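# Click a ballpoint pen's tip in, then set it down

## Task

Press the pen's button so its writing tip retracts, without letting the pen fall at any point; afterwards lay the pen down and open the gripper so it is no longer held.

## Robot and tools

Robot and frame. Two arms, left_arm and right_arm, face each other across a table. left_arm's base is on the +y side. The names do not refer to sides of any picture. All reported poses use one scene frame: the origin is the table centre, +z points up, and the table surface is at z = +0.020 m. Positions are in metres, orientation is a wxyz quaternion, and velocities are in m/s and rad/s. The printed hand position can be somewhat wrong, especially when an arm reaches far. Joint ranges (rad), base to hand: waist -3.054 to 3.054, shoulder 0.000 to 3.142, elbow 0.000 to 2.356, wrist pitch -1.571 to 1.571, wrist yaw -1.571 to 1.571, wrist roll -3.142 to 3.142.

Gripper axes. The fingers point along the gripper's own +x and close along its y. The reported end_effector_position sits between the pads, 3 to 4 cm short of the fingertips.

The 14-number row. Both tools that move things take a single flat list of 14 numbers, each in [-1, 1], covering both arms even if one stays still: dx, dy, dz, rx, ry, rz, opening for left_arm, then those seven for right_arm. The first six per arm are an offset, not a pose. They are expressed in that gripper's own axes and counted from the gripper's pose in the most recent result that showed it. Before any such result exists in the scene, and for the second or later call inside one reply, they count from where the robot is when the action begins. Scale: 1.0 equals 0.6 m of travel or 180 degrees of turn. rx, ry, rz form one rotation vector. Zero offsets are not a pause; they pull the arm back to its reference pose. To keep an arm still, send the offset back to where you want it in the first call of a reply and zeros in later ones. The opening is absolute: +1 is fully open (0.088 m), empty fingers touch near -0.80, and anything lower closes no further. Closing from fully open takes at least about 0.5 s.

execute_actions. Argument actions is a list holding at most one item. An empty list just reports the current state. An action item has rows (1 to 15 rows of 14 numbers) and steps (at most 15, default 15; each step is 1/30 s). One row is applied per step, and the final row repeats if steps outnumber rows. Every row counts from the same reference pose, not from the row before it. A wait item is {"steps": n} with n up to 300; the count starts at the previous result, so your reply time uses it up. Optional pictures (boolean) switches the camera images on or off. A refused call sends nothing. At each step the commanded pose is clipped to within 70 mm and 16 degrees of the measured pose, and position wins over orientation if both cannot be met. After the last step an arm only finishes its last clipped pose, so a far target may need several actions.

move. target is one 14-number row as above. speed is the top path speed in m/s, 0.002 to 0.5, default 0.25; turning is capped at twice that in rad/s. Each gripper follows a straight path toward its target, all paths finishing together in 0.5 to 10 s (cut off at 10 s). Paths ignore obstacles and the other arm, and grippers can lag, drift or overshoot speed, more so with a nearly straight arm. The opening is sent when the move starts. Faster moves, and targets set deeper past a contact, push harder. The result adds a move: line giving the ending (done, off_target, moving, held, fault), any limits (paced means the pose was clipped; held means a check blocked steps, after which the arm may jump fast) and each gripper's distance from its target. It includes pictures but no per-step readings.

wait. seconds from 0 to 10; the robot gets nothing new meanwhile.

zoom_image. camera is one of cam_head_left, cam_head_right, cam_high, cam_low, cam_left_wrist, cam_right_wrist; region is [x0, y0, x1, y1] in pixels of that 504x504 image, top-left origin, no larger than 504 by 504.

finished_scene. Pass the current scene's number. It is final and reports whether the goal was met, so only call it once the pen is retracted, resting, and released. Replying with no tool call also ends things.

Reading results. The state line lists each arm's position, quaternion and velocities. grip_measured is finger opening on the command scale; it can be off by about 1 mm, and while squeezing something hard it reads up to 0.061 narrower than the pads really are. To hold firmly, command about 0.07 below grip_measured; parts thinner than about 3 mm get weaker grip. grip_effort_n is the motor's push in newtons (negative closes), noisy, offset, capped near 83 N, and not zero when idle. A Hand target line shows where the controller is driving each gripper. pose unreachable and HELD mean a clearance check altered or blocked commands. Friction may leave a gripper short or tilted, so check pose after each move.

What to avoid. Do not drop the pen, knock anything off the table, or let the arms collide or press on each other. Reaching a joint load limit (N m: waist 18.2, shoulder 22.5, elbow 22.4, wrist pitch 5.92, wrist yaw 5.9, wrist roll 5.54, including held weight) triggers a TORQUE FAULT and a 10 s stop. Holding loads heats motors: MOTOR HOT warns from 50 °C; at 95 °C an OVER-TEMPERATURE FAULT holds the arm and may cut its power. Loose objects can occasionally be nudged by outside pushes. Move smoothly and avoid slams.

Each tool is called after "Request:" as name(argument=value, ...), one argument or row to a line, values as JSON.

## Session

I'll start by looking at the scene.

Request:
execute_actions(
  actions=[],
)

Scene clock: 0.00 s of 3900.00 s.
left_arm: end_effector_position=(+0.1980, +0.1131, +0.1989) grip_measured=+0.999 grip_effort_n=n/a end_effector_quat_wxyz=(+0.181, +0.475, +0.000, -0.861) end_effector_velocity=(+0.002, +0.003, -0.003) end_effector_angular_velocity=(+0.026, -0.028, +0.007) | right_arm: end_effector_position=(+0.1168, -0.0716, +0.2247) grip_measured=+0.994 grip_effort_n=n/a end_effector_quat_wxyz=(+0.551, -0.331, -0.200, +0.739) end_effector_velocity=(-0.000, -0.000, +0.002) end_effector_angular_velocity=(+0.008, -0.004, +0.007)
Joint positions: left_arm=[ 0.531  2.064  1.778 -1.189  0.605  1.706  0.088] | right_arm=[-0.388  1.806  0.592  0.941 -0.038 -0.766  0.088]
Joint velocities: left_arm=[-0.002 -0.002 -0.002 -0.007 -0.037 -0.007  0.   ] | right_arm=[-0.002 -0.002 -0.002  0.007 -0.007 -0.007 -0.   ]
Heat: left arm: hottest waist 25 °C (+0.0 °C/min); right arm: hottest wrist pitch 25 °C (+0.0 °C/min).
Hand target (left_arm): +0.198, +0.113, +0.199; -0.181, -0.475, -0.000, +0.861
Hand target (right_arm): +0.117, -0.072, +0.225; +0.551, -0.331, -0.200, +0.739

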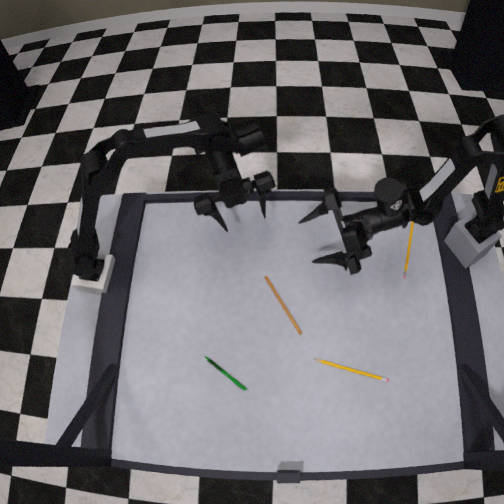

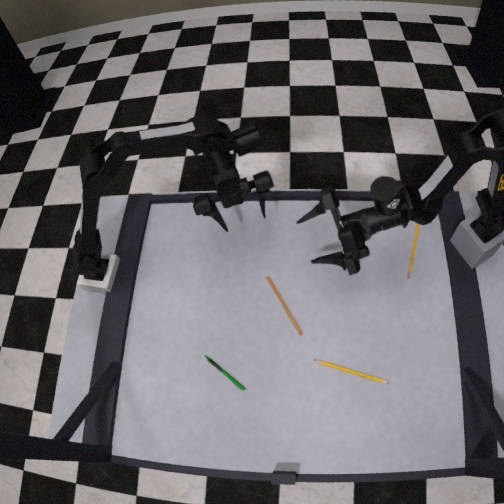

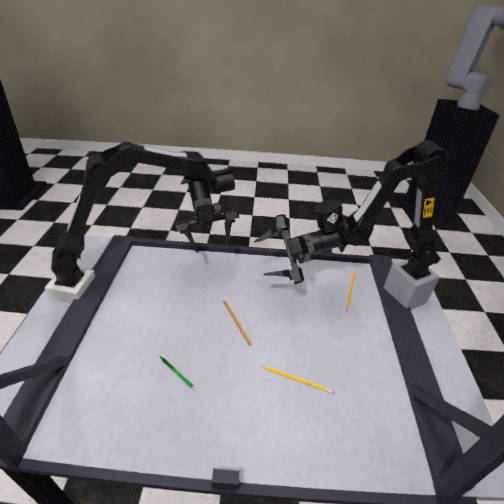

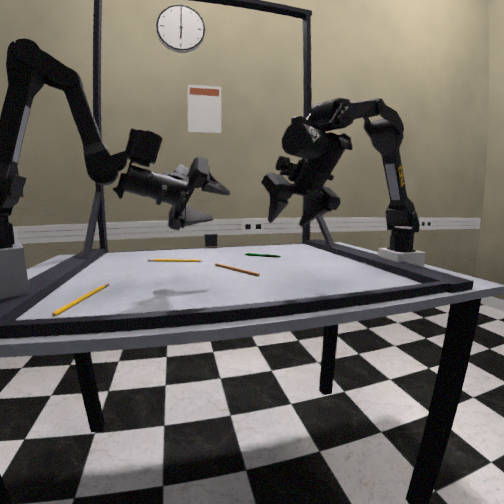

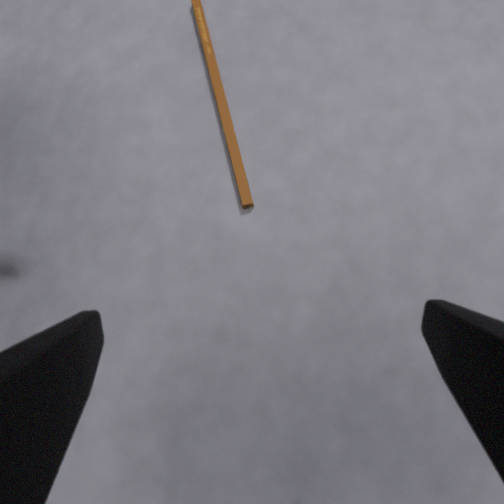

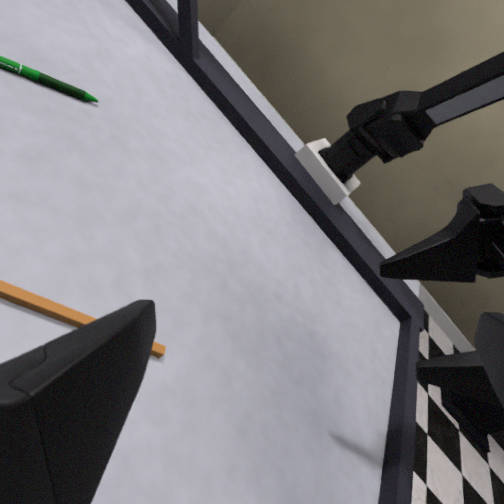

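Request:
zoom_image(
  camera="cam_head_left",
  region=[185, 335, 265, 415],
)

Request:
zoom_image(
  camera="cam_high",
  region=[140, 335, 220, 415],
)

Request:
zoom_image(
  camera="cam_right_wrist",
  region=[0, 30, 120, 150],
)

Request:
zoom_image(
  camera="cam_head_right",
  region=[185, 335, 265, 415],
)

Region (185, 335, 265, 415) of cam_head_left's 504x504 image, scaled by 6.300, with more detail than that image has.

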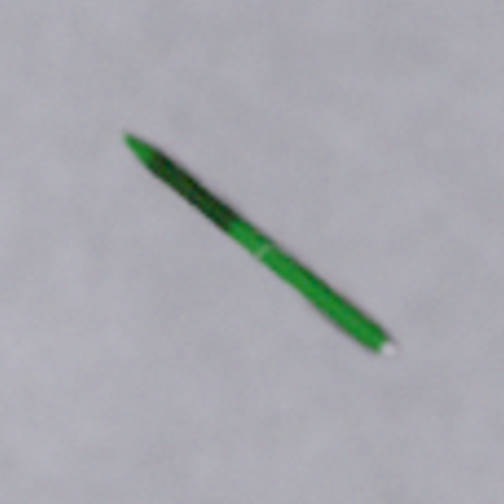

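Region (140, 335, 220, 415) of cam_high's 504x504 image, scaled by 6.300, with more detail than that image has.

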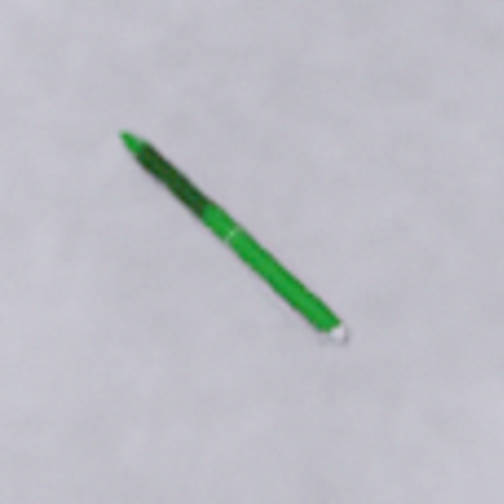

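Region (0, 30, 120, 150) of cam_right_wrist's 504x504 image, scaled by 4.200, with more detail than that image has.

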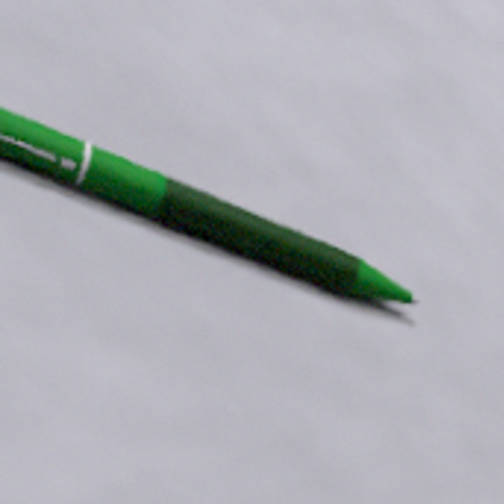

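Region (185, 335, 265, 415) of cam_head_right's 504x504 image, scaled by 6.300, with more detail than that image has.

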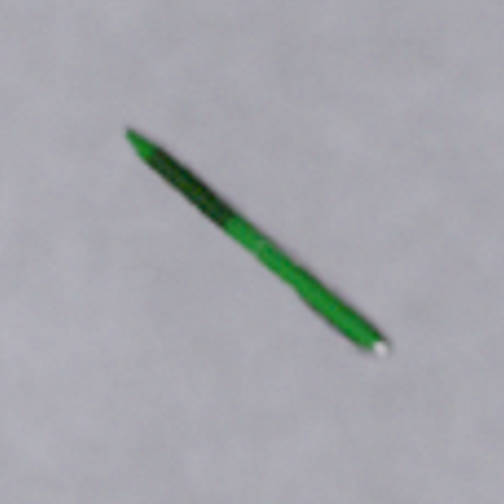

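Request:
zoom_image(
  camera="cam_low",
  region=[235, 235, 295, 275],
)

Request:
zoom_image(
  camera="cam_right_wrist",
  region=[0, 45, 50, 95],
)

Request:
zoom_image(
  camera="cam_high",
  region=[170, 365, 205, 400],
)

Region (235, 235, 295, 275) of cam_low's 504x504 image, scaled by 8.400, with more detail than that image has.

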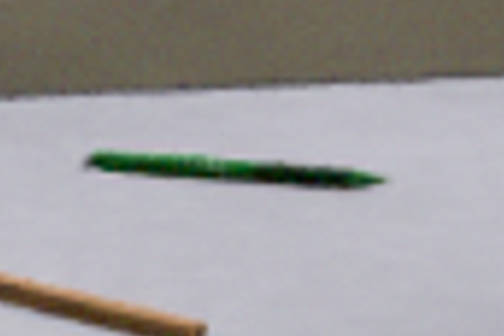

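Region (0, 45, 50, 95) of cam_right_wrist's 504x504 image, scaled by 10.080, with more detail than that image has.

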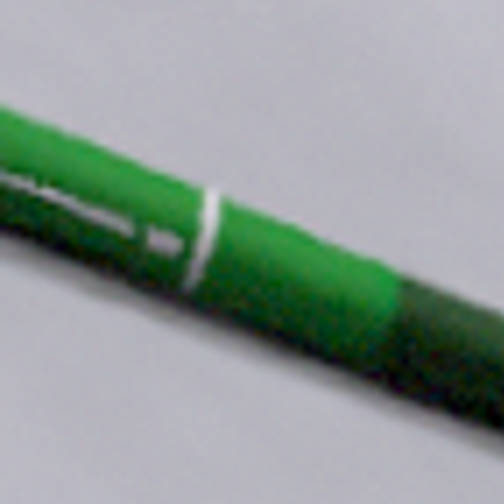

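Region (170, 365, 205, 400) of cam_high's 504x504 image, scaled by 14.400, with more detail than that image has.

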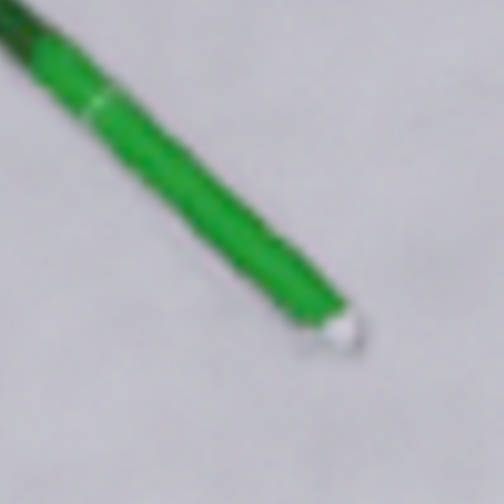

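Request:
move(
  target=[0.3360, -0.2554, 0.3721, 0.7278, 0.0192, -0.2470, 1.0, -0.13, 0, 0, 0, 0, 0, 1.0],
  speed=0.45,
)

Scene clock: 123.17 s of 3900.00 s.
left_arm: end_effector_position=(-0.1318, +0.1545, +0.1370) grip_measured=+1.000 grip_effort_n=-6.7 end_effector_quat_wxyz=(-0.609, +0.347, -0.621, -0.351) end_effector_velocity=(-0.000, -0.000, +0.003) end_effector_angular_velocity=(-0.006, -0.005, -0.010) | right_arm: end_effector_position=(+0.1291, -0.1434, +0.2453) grip_measured=+0.994 grip_effort_n=-3.0 end_effector_quat_wxyz=(+0.552, -0.331, -0.199, +0.739) end_effector_velocity=(+0.002, -0.001, +0.000) end_effector_angular_velocity=(-0.003, +0.005, -0.011)
Joint positions: left_arm=[-0.459  2.242  1.921 -1.239  0.013  3.124  0.088] | right_arm=[-0.397  1.451  0.338  0.839 -0.046 -0.766  0.088]
Joint velocities: left_arm=[-0.002 -0.002  0.007 -0.007 -0.007  0.007 -0.   ] | right_arm=[-0.002 -0.007 -0.002 -0.007  0.007  0.007 -0.   ]
Heat: left arm: hottest shoulder 40 °C (+3.0 °C/min); right arm: hottest wrist pitch 34 °C (+2.0 °C/min).
Hand target (left_arm): -0.132, +0.153, +0.133; +0.613, -0.346, +0.618, +0.351
Hand target (right_arm): +0.130, -0.146, +0.245; +0.551, -0.331, -0.200, +0.739
Off the commanded pose (left_arm): 0.007 m, 1 deg.
Off the commanded pose (right_arm): 0.002 m, 0 deg.
After step 90, 117.00 s passed at rest.
move: done
camera_calibration (this result's frames):
cam_left_wrist: T_world_to_cam=[[0.854444, -0.518767, 0.0284039, 0.192864], [-0.491606, -0.789601, 0.367225, 0.0294064], [-0.168077, -0.327737, -0.929698, 0.23167], [0, 0, 0, 1]] pos_world=[-0.111397, 0.199198, 0.199106]
cam_right_wrist: T_world_to_cam=[[0.64817, 0.33496, 0.68387, -0.187101], [0.757818, -0.371894, -0.536103, 0.009294], [0.0747539, 0.865735, -0.494889, 0.31575], [0, 0, 0, 1]] pos_world=[0.0906267, -0.207228, 0.289197]

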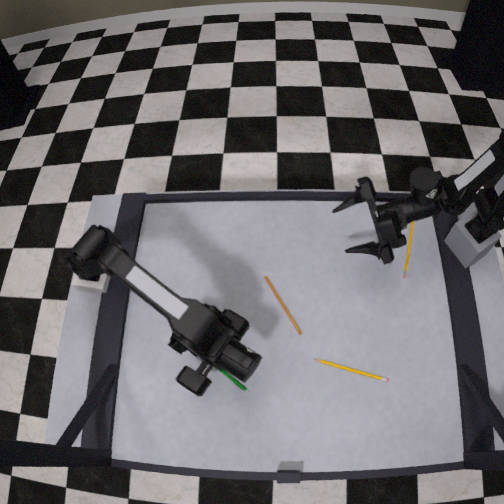

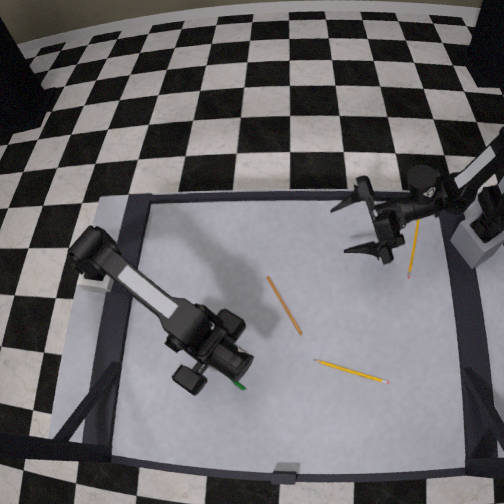

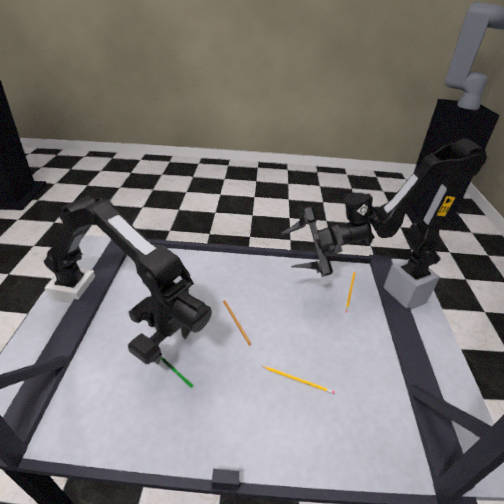

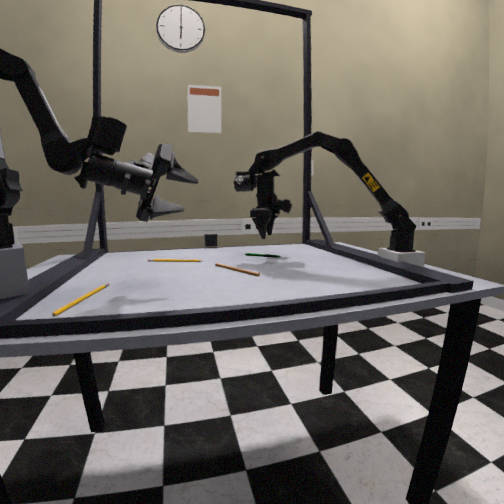

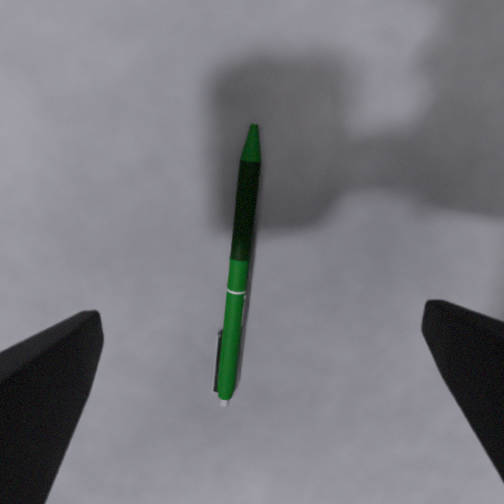

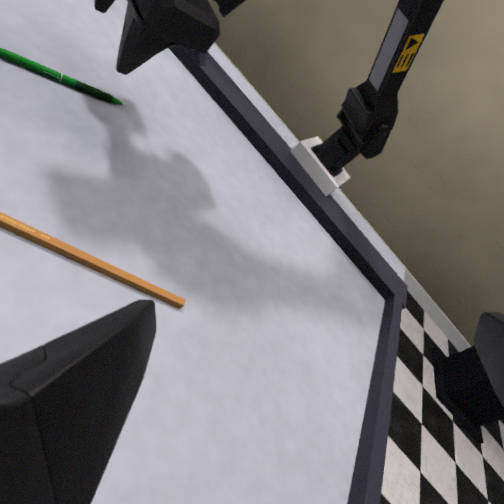

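Request:
zoom_image(
  camera="cam_left_wrist",
  region=[170, 100, 330, 260],
)

Request:
zoom_image(
  camera="cam_left_wrist",
  region=[150, 270, 310, 430],
)

Region (170, 100, 330, 260) of cam_left_wrist's 504x504 image, scaled by 3.150, with more detail than that image has.

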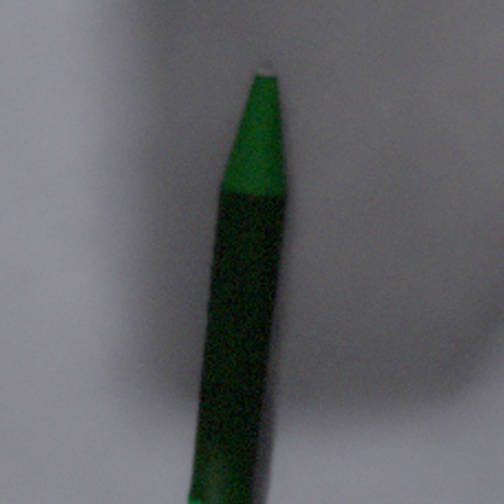

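Region (150, 270, 310, 430) of cam_left_wrist's 504x504 image, scaled by 3.150, with more detail than that image has.

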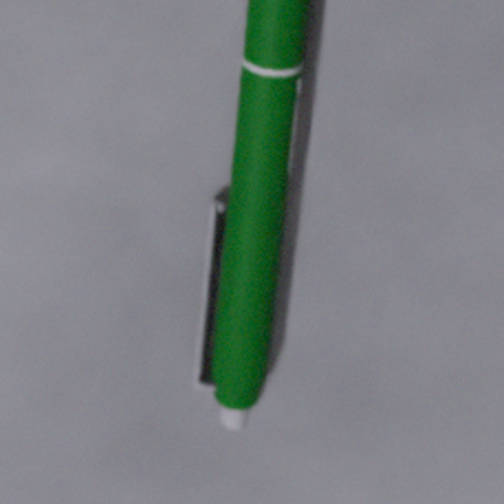

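Request:
zoom_image(
  camera="cam_low",
  region=[230, 195, 300, 265],
)

Region (230, 195, 300, 265) of cam_low's 504x504 image, scaled by 7.200, with more detail than that image has.

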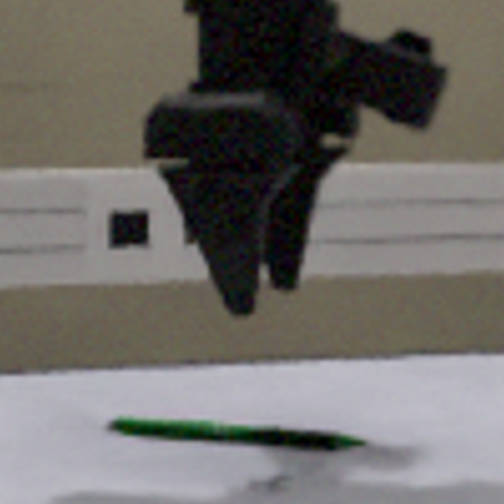

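Request:
move(
  target=[0.088, 0.0067, -0.004, 0.005, 0, 0, -0.15, 0, 0, 0, 0, 0, 0, 1.0],
  speed=0.15,
)

Request:
zoom_image(
  camera="cam_low",
  region=[240, 215, 290, 265],
)

Scene clock: 167.70 s of 3900.00 s.
left_arm: end_effector_position=(-0.1380, +0.1517, +0.0908) grip_measured=-0.147 grip_effort_n=-19.3 end_effector_quat_wxyz=(-0.606, +0.346, -0.627, -0.345) end_effector_velocity=(+0.005, +0.007, -0.002) end_effector_angular_velocity=(+0.031, -0.028, +0.005) | right_arm: end_effector_position=(+0.1291, -0.1435, +0.2453) grip_measured=+0.994 grip_effort_n=-3.0 end_effector_quat_wxyz=(+0.552, -0.331, -0.199, +0.739) end_effector_velocity=(-0.000, -0.000, +0.001) end_effector_angular_velocity=(+0.008, -0.004, +0.007)
Joint positions: left_arm=[-0.467  2.284  1.806 -1.066  0.013  3.127  0.032] | right_arm=[-0.397  1.45   0.338  0.839 -0.046 -0.766  0.088]
Joint velocities: left_arm=[-0.002  0.002 -0.002 -0.037 -0.007 -0.007 -0.   ] | right_arm=[-0.002 -0.002 -0.002  0.007 -0.007 -0.007 -0.   ]
Heat: left arm: hottest shoulder 40 °C (+0.0 °C/min); right arm: hottest wrist pitch 34 °C (+0.0 °C/min).
Hand target (left_arm): -0.137, +0.154, +0.084; +0.612, -0.342, +0.623, +0.347
Hand target (right_arm): +0.129, -0.144, +0.245; +0.552, -0.331, -0.199, +0.739
Off the commanded pose (left_arm): 0.007 m, 1 deg.
Off the commanded pose (right_arm): 0.000 m, 0 deg.
After step 90, 40.70 s passed at rest.
move: done
camera_calibration (this result's frames):
cam_left_wrist: T_world_to_cam=[[0.848886, -0.527797, 0.0287015, 0.198637], [-0.497299, -0.779075, 0.381754, 0.0374352], [-0.179128, -0.338339, -0.923818, 0.186317], [0, 0, 0, 1]] pos_world=[-0.116629, 0.197043, 0.152131]
cam_right_wrist: T_world_to_cam=[[0.64817, 0.33496, 0.68387, -0.187068], [0.757818, -0.371894, -0.536103, 0.00924069], [0.0747539, 0.865735, -0.494889, 0.315829], [0, 0, 0, 1]] pos_world=[0.0906399, -0.207327, 0.289185]

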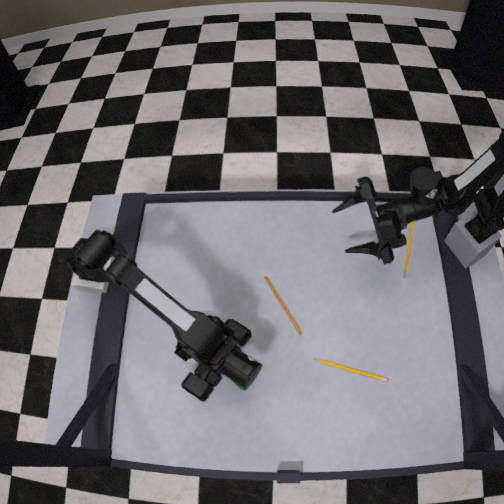

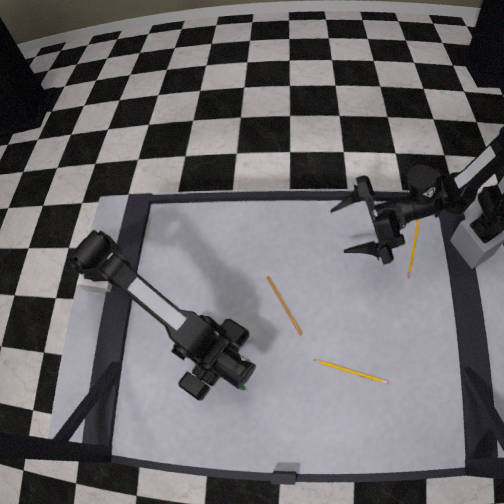

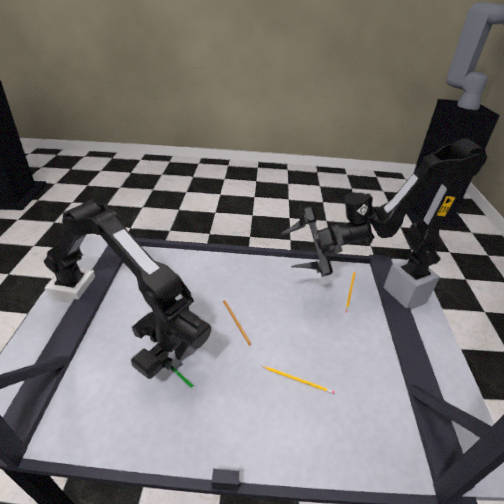

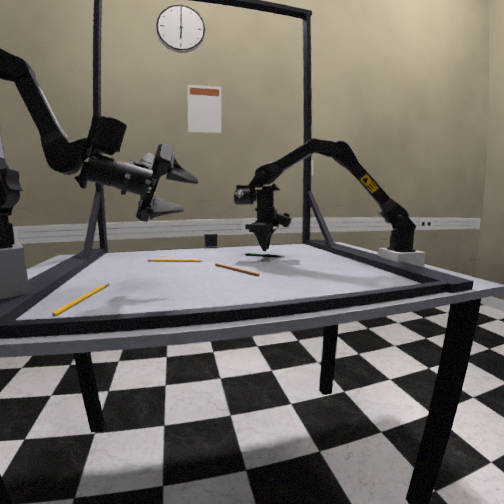

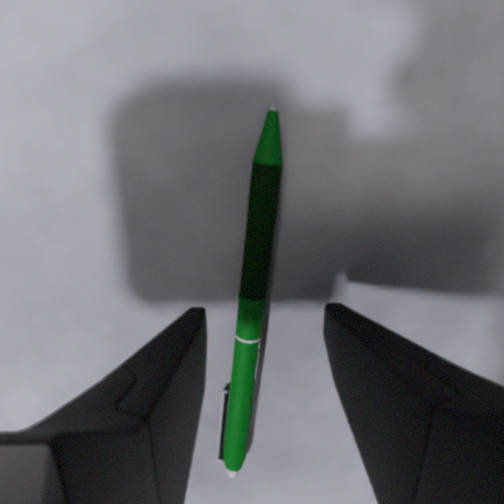

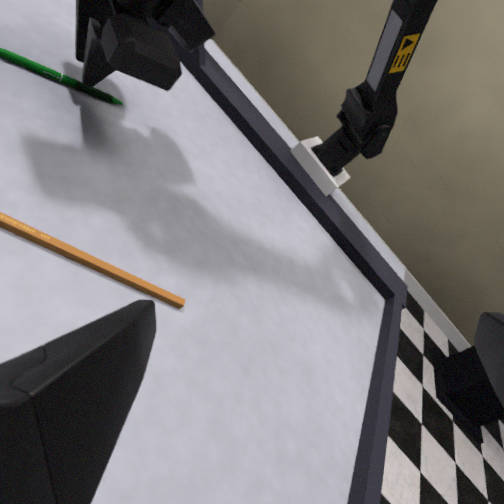

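Region (240, 215, 290, 265) of cam_low's 504x504 image, scaled by 10.080, with more detail than that image has.

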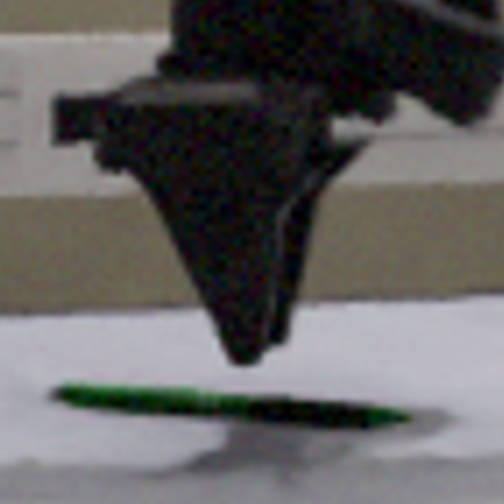

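Request:
move(
  target=[0.046, 0.003, 0.007, 0, -0.008, 0, -0.15, 0, 0, 0, 0, 0, 0, 1.0],
  speed=0.06,
)

Request:
zoom_image(
  camera="cam_low",
  region=[240, 220, 290, 270],
)

Request:
zoom_image(
  camera="cam_right_wrist",
  region=[30, 30, 150, 150],
)

Scene clock: 185.43 s of 3900.00 s.
left_arm: end_effector_position=(-0.1390, +0.1524, +0.0708) grip_measured=-0.147 grip_effort_n=-18.8 end_effector_quat_wxyz=(-0.608, +0.345, -0.626, -0.346) end_effector_velocity=(+0.002, -0.001, +0.002) end_effector_angular_velocity=(-0.001, -0.007, +0.025) | right_arm: end_effector_position=(+0.1291, -0.1435, +0.2453) grip_measured=+0.994 grip_effort_n=-3.0 end_effector_quat_wxyz=(+0.552, -0.331, -0.199, +0.739) end_effector_velocity=(-0.000, -0.001, +0.000) end_effector_angular_velocity=(-0.001, -0.005, +0.007)
Joint positions: left_arm=[-0.47   2.311  1.771 -1.009  0.013  3.125  0.032] | right_arm=[-0.397  1.45   0.338  0.839 -0.046 -0.766  0.088]
Joint velocities: left_arm=[ 0.002 -0.002  0.002 -0.007 -0.007 -0.022 -0.   ] | right_arm=[-0.002 -0.007 -0.002 -0.007 -0.007 -0.007  0.   ]
Heat: left arm: hottest shoulder 41 °C (+1.0 °C/min); right arm: hottest wrist pitch 35 °C (+1.0 °C/min).
Hand target (left_arm): -0.138, +0.156, +0.063; +0.614, -0.342, +0.620, +0.350
Hand target (right_arm): +0.129, -0.144, +0.245; +0.552, -0.331, -0.199, +0.739
Off the commanded pose (left_arm): 0.009 m, 1 deg.
Off the commanded pose (right_arm): 0.000 m, 0 deg.
After step 90, 13.93 s passed at rest.
move: off_target (left_arm)
camera_calibration (this result's frames):
cam_left_wrist: T_world_to_cam=[[0.848395, -0.528585, 0.0287019, 0.200447], [-0.499046, -0.780544, 0.376436, 0.0454116], [-0.176575, -0.33369, -0.925998, 0.167709], [0, 0, 0, 1]] pos_world=[-0.117782, 0.197362, 0.13245]
cam_right_wrist: T_world_to_cam=[[0.64817, 0.33496, 0.68387, -0.187068], [0.757818, -0.371894, -0.536103, 0.00924069], [0.0747539, 0.865735, -0.494889, 0.315829], [0, 0, 0, 1]] pos_world=[0.0906399, -0.207327, 0.289185]

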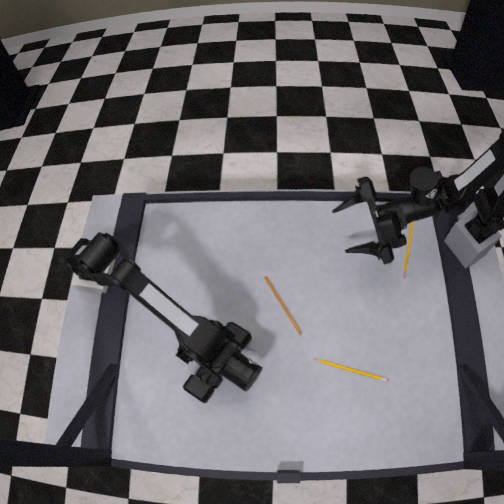

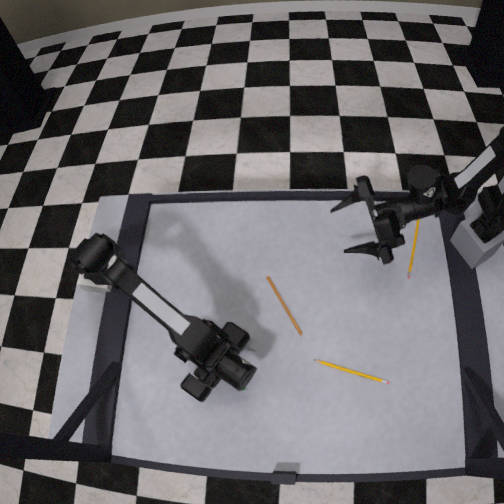

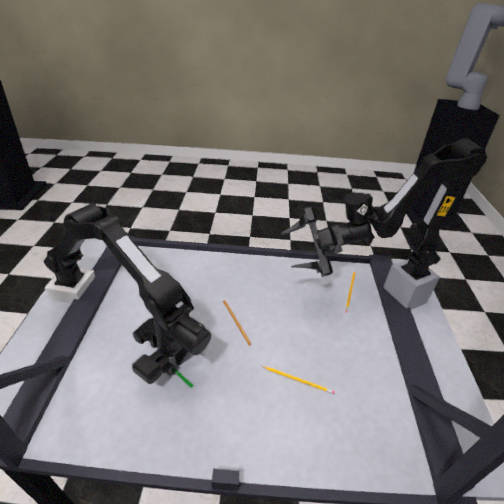

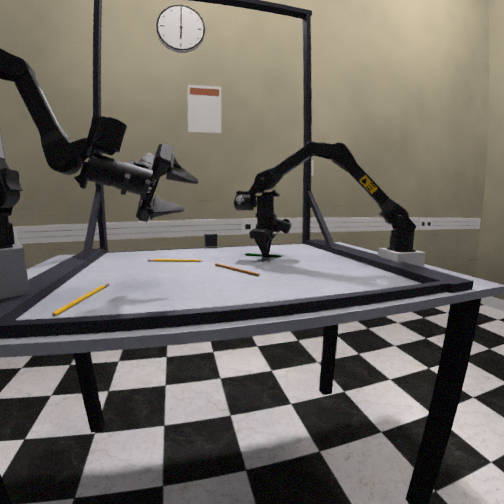

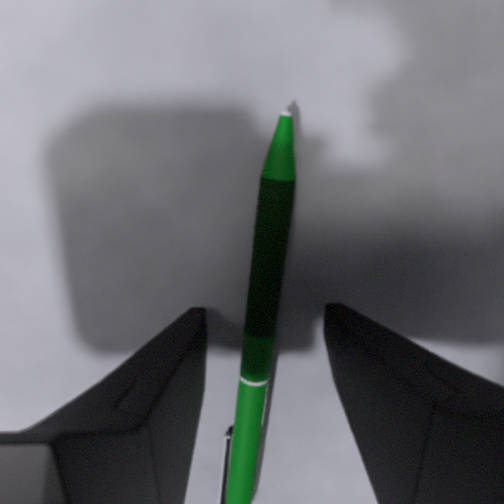

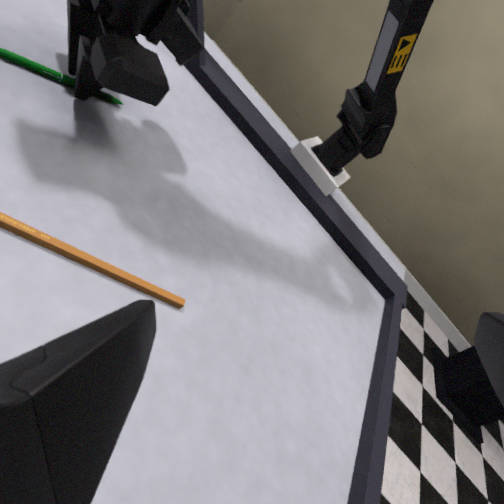

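Region (240, 220, 290, 270) of cam_low's 504x504 image, scaled by 10.080, with more detail than that image has.

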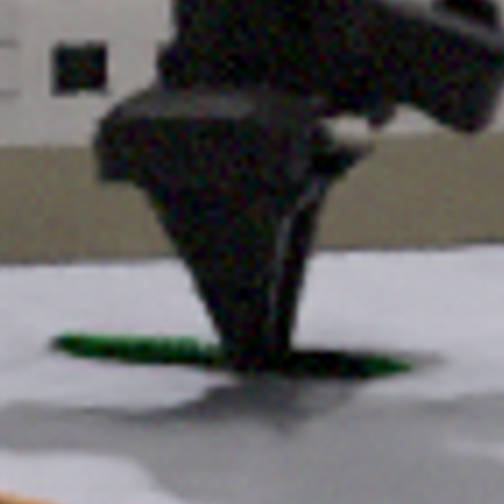

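Region (30, 30, 150, 150) of cam_right_wrist's 504x504 image, scaled by 4.200, with more detail than that image has.

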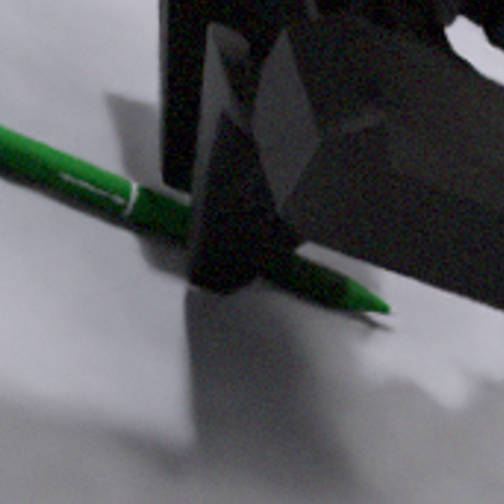

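Request:
move(
  target=[0.0185, 0.0, 0.016, 0, -0.007, 0, -0.3, 0, 0, 0, 0, 0, 0, 1.0],
  speed=0.03,
)

Request:
zoom_image(
  camera="cam_low",
  region=[240, 220, 290, 270],
)

Request:
zoom_image(
  camera="cam_right_wrist",
  region=[30, 30, 150, 150],
)

Scene clock: 193.50 s of 3900.00 s.
left_arm: end_effector_position=(-0.1377, +0.1544, +0.0666) grip_measured=-0.297 grip_effort_n=-19.3 end_effector_quat_wxyz=(-0.607, +0.346, -0.627, -0.345) end_effector_velocity=(+0.005, -0.001, -0.002) end_effector_angular_velocity=(-0.017, -0.032, +0.006) | right_arm: end_effector_position=(+0.1291, -0.1435, +0.2453) grip_measured=+0.994 grip_effort_n=-3.0 end_effector_quat_wxyz=(+0.552, -0.331, -0.199, +0.739) end_effector_velocity=(+0.002, -0.001, -0.003) end_effector_angular_velocity=(-0.011, -0.011, -0.008)
Joint positions: left_arm=[-0.47   2.304  1.74  -0.982  0.012  3.125  0.024] | right_arm=[-0.397  1.45   0.338  0.839 -0.046 -0.766  0.088]
Joint velocities: left_arm=[-0.002 -0.002 -0.012  0.007 -0.037 -0.007  0.   ] | right_arm=[-0.002  0.002 -0.002 -0.007  0.007 -0.007  0.   ]
Heat: left arm: hottest shoulder 42 °C (+2.0 °C/min); right arm: hottest wrist pitch 35 °C (+1.0 °C/min).
Hand target (left_arm): -0.134, +0.161, +0.060; +0.615, -0.341, +0.619, +0.350
Hand target (right_arm): +0.129, -0.144, +0.245; +0.552, -0.331, -0.199, +0.739
Off the commanded pose (left_arm): 0.010 m, 2 deg.
Off the commanded pose (right_arm): 0.000 m, 0 deg.
After step 90, 4.33 s passed at rest.
move: off_target (left_arm)
camera_calibration (this result's frames):
cam_left_wrist: T_world_to_cam=[[0.848245, -0.528764, 0.0298076, 0.200476], [-0.498836, -0.778795, 0.380317, 0.0487005], [-0.177884, -0.337471, -0.924376, 0.164996], [0, 0, 0, 1]] pos_world=[-0.116409, 0.199614, 0.128021]
cam_right_wrist: T_world_to_cam=[[0.64817, 0.33496, 0.68387, -0.187068], [0.757818, -0.371894, -0.536103, 0.00924069], [0.0747539, 0.865735, -0.494889, 0.315829], [0, 0, 0, 1]] pos_world=[0.0906399, -0.207327, 0.289185]

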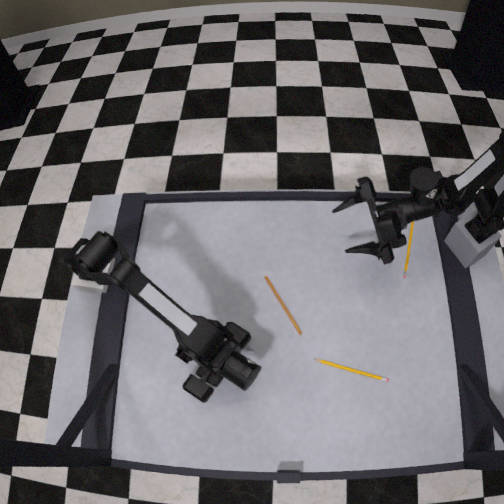

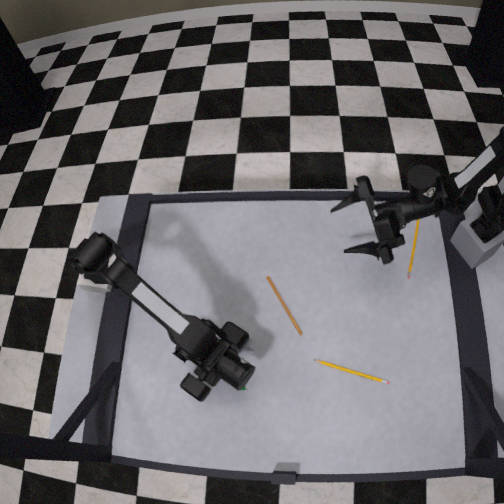

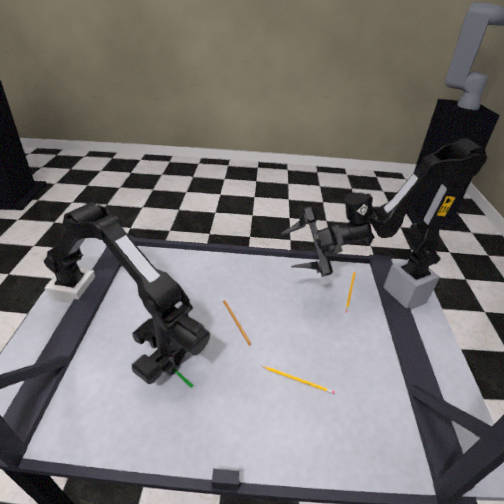

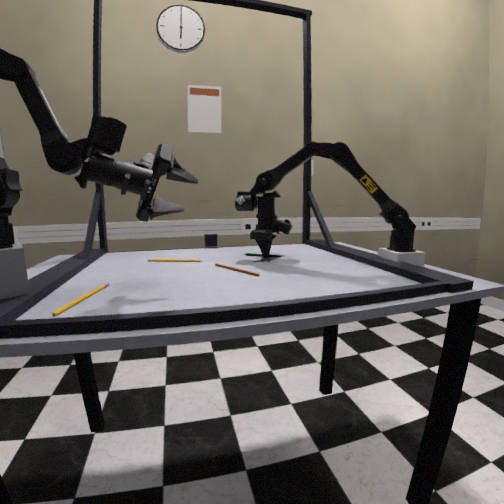

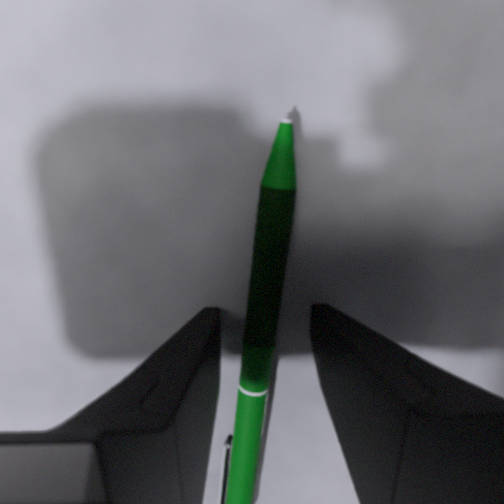

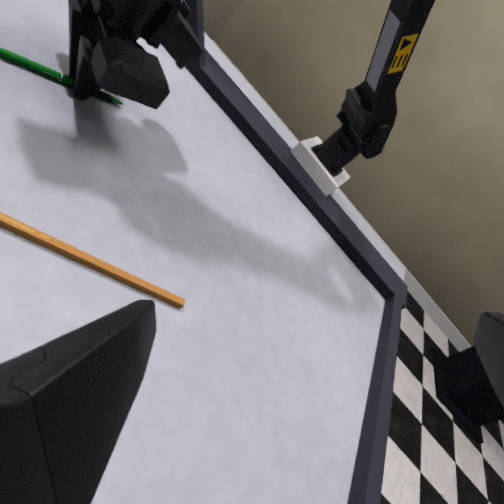

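Region (240, 220, 290, 270) of cam_low's 504x504 image, scaled by 10.080, with more detail than that image has.

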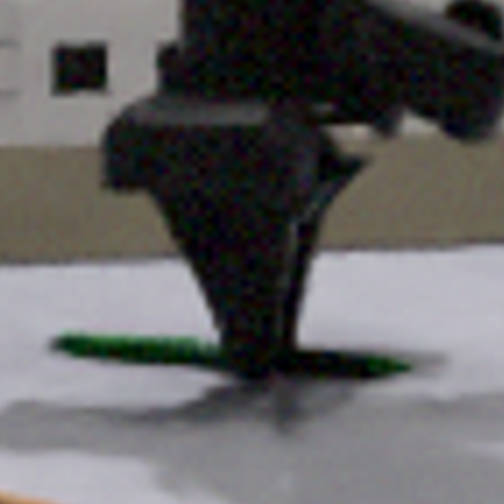

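Region (30, 30, 150, 150) of cam_right_wrist's 504x504 image, scaled by 4.200, with more detail than that image has.

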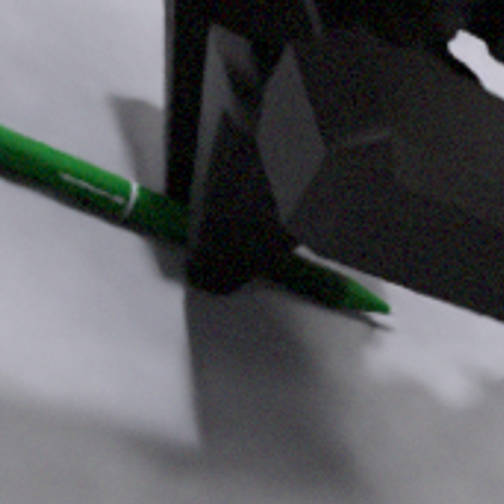

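Request:
execute_actions(
  actions=[
    {"rows": [[0,0,0,0,0,0,-0.36,0,0,0,0,0,0,1],[0,0,0,0,0,0,-0.42,0,0,0,0,0,0,1],[0,0,0,0,0,0,-0.47,0,0,0,0,0,0,1],[0,0,0,0,0,0,-0.51,0,0,0,0,0,0,1],[0,0,0,0,0,0,-0.54,0,0,0,0,0,0,1],[0,0,0,0,0,0,-0.57,0,0,0,0,0,0,1],[0,0,0,0,0,0,-0.59,0,0,0,0,0,0,1],[0,0,0,0,0,0,-0.61,0,0,0,0,0,0,1],[0,0,0,0,0,0,-0.63,0,0,0,0,0,0,1],[0,0,0,0,0,0,-0.65,0,0,0,0,0,0,1],[0,0,0,0,0,0,-0.67,0,0,0,0,0,0,1],[0,0,0,0,0,0,-0.69,0,0,0,0,0,0,1],[0,0,0,0,0,0,-0.71,0,0,0,0,0,0,1],[0,0,0,0,0,0,-0.73,0,0,0,0,0,0,1],[0,0,0,0,0,0,-0.75,0,0,0,0,0,0,1]], "steps": 15},
  ],
  pictures=false,
)

Request:
wait(
  seconds=0.3,
)

Scene clock: 202.30 s of 3900.00 s.
left_arm: end_effector_position=(-0.1331, +0.1512, +0.0672) grip_measured=-0.688 grip_effort_n=-83.5 end_effector_quat_wxyz=(-0.607, +0.352, -0.624, -0.344) end_effector_velocity=(+0.004, +0.003, +0.002) end_effector_angular_velocity=(+0.003, -0.028, +0.005) | right_arm: end_effector_position=(+0.1291, -0.1435, +0.2453) grip_measured=+0.994 grip_effort_n=-3.0 end_effector_quat_wxyz=(+0.552, -0.331, -0.199, +0.739) end_effector_velocity=(+0.002, -0.002, -0.005) end_effector_angular_velocity=(-0.015, -0.011, -0.008)
Joint positions: left_arm=[-0.461  2.302  1.74  -0.981  0.002  3.125  0.005] | right_arm=[-0.397  1.45   0.338  0.839 -0.046 -0.766  0.088]
Joint velocities: left_arm=[-0.002 -0.007 -0.002 -0.022 -0.022 -0.007 -0.023] | right_arm=[-0.002  0.002 -0.007 -0.007  0.007 -0.007 -0.   ]
Heat: left arm: hottest shoulder 43 °C (+3.0 °C/min); right arm: hottest wrist pitch 35 °C (+1.0 °C/min).
Hand target (left_arm): -0.138, +0.154, +0.067; +0.607, -0.346, +0.627, +0.345
Hand target (right_arm): +0.129, -0.144, +0.245; +0.552, -0.331, -0.199, +0.739
Off the commanded pose (left_arm): 0.006 m, 1 deg.
Off the commanded pose (right_arm): 0.000 m, 0 deg.
Steps of this call (steps 1 to 90: nothing new was sent; then 5.30 s passed at rest; steps 91 to 105: all 15 steps of this action). Readings (end_effector_position):
91: left_arm (-0.1376, +0.1542, +0.0669) | right_arm (+0.1291, -0.1435, +0.2453)
92: left_arm (-0.1371, +0.1539, +0.0669) | right_arm (+0.1291, -0.1435, +0.2453)
94: left_arm (-0.1357, +0.1529, +0.0669) | right_arm (+0.1291, -0.1435, +0.2453)
98: left_arm (-0.1333, +0.1515, +0.0668) | right_arm (+0.1291, -0.1435, +0.2453)
105: the state above

Scene clock: 202.60 s of 3900.00 s.
left_arm: end_effector_position=(-0.1331, +0.1512, +0.0672) grip_measured=-0.695 grip_effort_n=-83.5 end_effector_quat_wxyz=(-0.607, +0.352, -0.624, -0.344) end_effector_velocity=(-0.002, +0.001, +0.004) end_effector_angular_velocity=(+0.002, +0.007, -0.010) | right_arm: end_effector_position=(+0.1291, -0.1435, +0.2453) grip_measured=+0.994 grip_effort_n=-3.0 end_effector_quat_wxyz=(+0.552, -0.331, -0.199, +0.739) end_effector_velocity=(+0.002, -0.001, -0.003) end_effector_angular_velocity=(-0.011, -0.011, -0.008)
Joint positions: left_arm=[-0.461  2.302  1.74  -0.981  0.002  3.125  0.005] | right_arm=[-0.397  1.45   0.338  0.839 -0.046 -0.766  0.088]
Joint velocities: left_arm=[-0.002 -0.007  0.002 -0.007  0.007  0.007  0.   ] | right_arm=[-0.002  0.002 -0.002 -0.007  0.007 -0.007  0.   ]
Heat: left arm: hottest shoulder 43 °C (+3.0 °C/min); right arm: hottest wrist pitch 35 °C (+1.0 °C/min).
Hand target (left_arm): -0.138, +0.154, +0.067; +0.607, -0.346, +0.627, +0.345
Hand target (right_arm): +0.129, -0.144, +0.245; +0.552, -0.331, -0.199, +0.739
Off the commanded pose (left_arm): 0.006 m, 1 deg.
Off the commanded pose (right_arm): 0.000 m, 0 deg.
Steps of this call (steps 1 to 9: nothing new was sent). Readings (end_effector_position):
1: left_arm (-0.1331, +0.1512, +0.0672) | right_arm (+0.1291, -0.1435, +0.2453)
2: left_arm (-0.1331, +0.1512, +0.0672) | right_arm (+0.1291, -0.1435, +0.2453)
4: left_arm (-0.1331, +0.1512, +0.0672) | right_arm (+0.1291, -0.1435, +0.2453)
8: left_arm (-0.1331, +0.1512, +0.0672) | right_arm (+0.1291, -0.1435, +0.2453)
9: the state above
camera_calibration (this result's frames):
cam_left_wrist: T_world_to_cam=[[0.852922, -0.520497, 0.0400794, 0.193554], [-0.494418, -0.780771, 0.382032, 0.0491041], [-0.167553, -0.345659, -0.92328, 0.167791], [0, 0, 0, 1]] pos_world=[-0.112695, 0.197082, 0.128402]
cam_right_wrist: T_world_to_cam=[[0.64817, 0.33496, 0.68387, -0.187068], [0.757818, -0.371894, -0.536103, 0.00924069], [0.0747539, 0.865735, -0.494889, 0.315829], [0, 0, 0, 1]] pos_world=[0.0906399, -0.207327, 0.289185]

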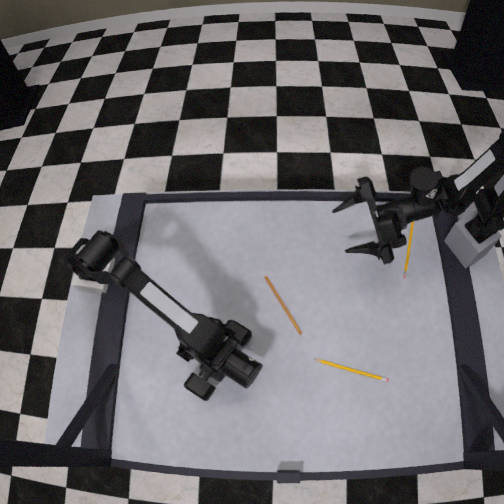

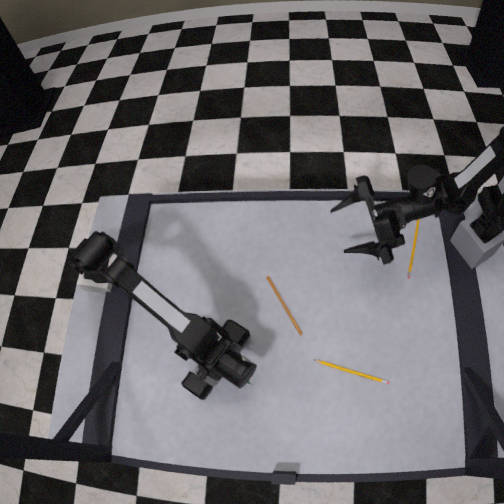

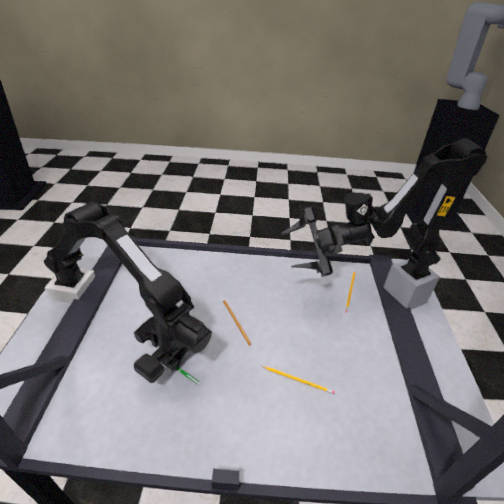

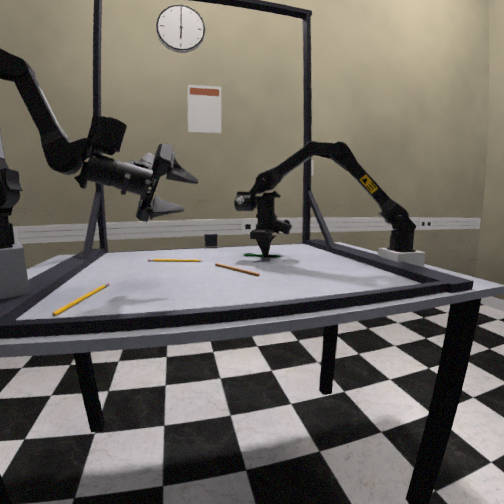

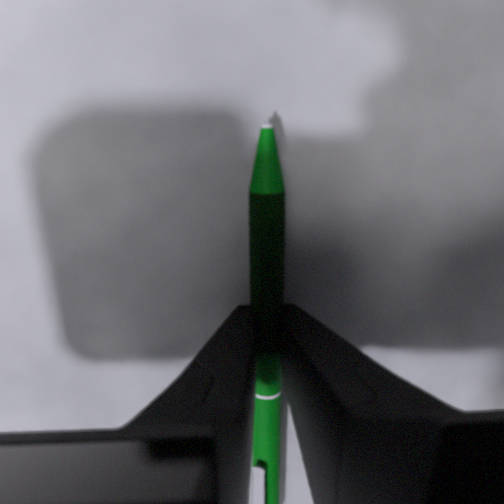

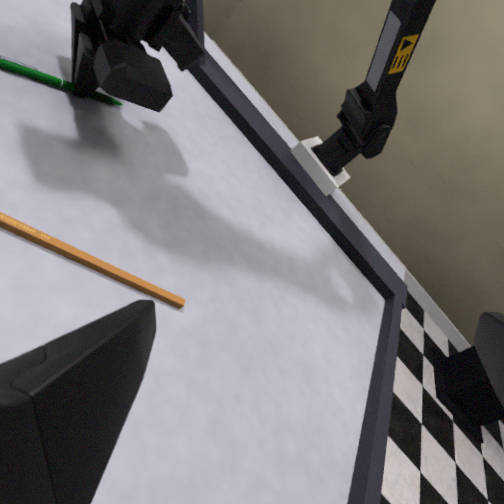

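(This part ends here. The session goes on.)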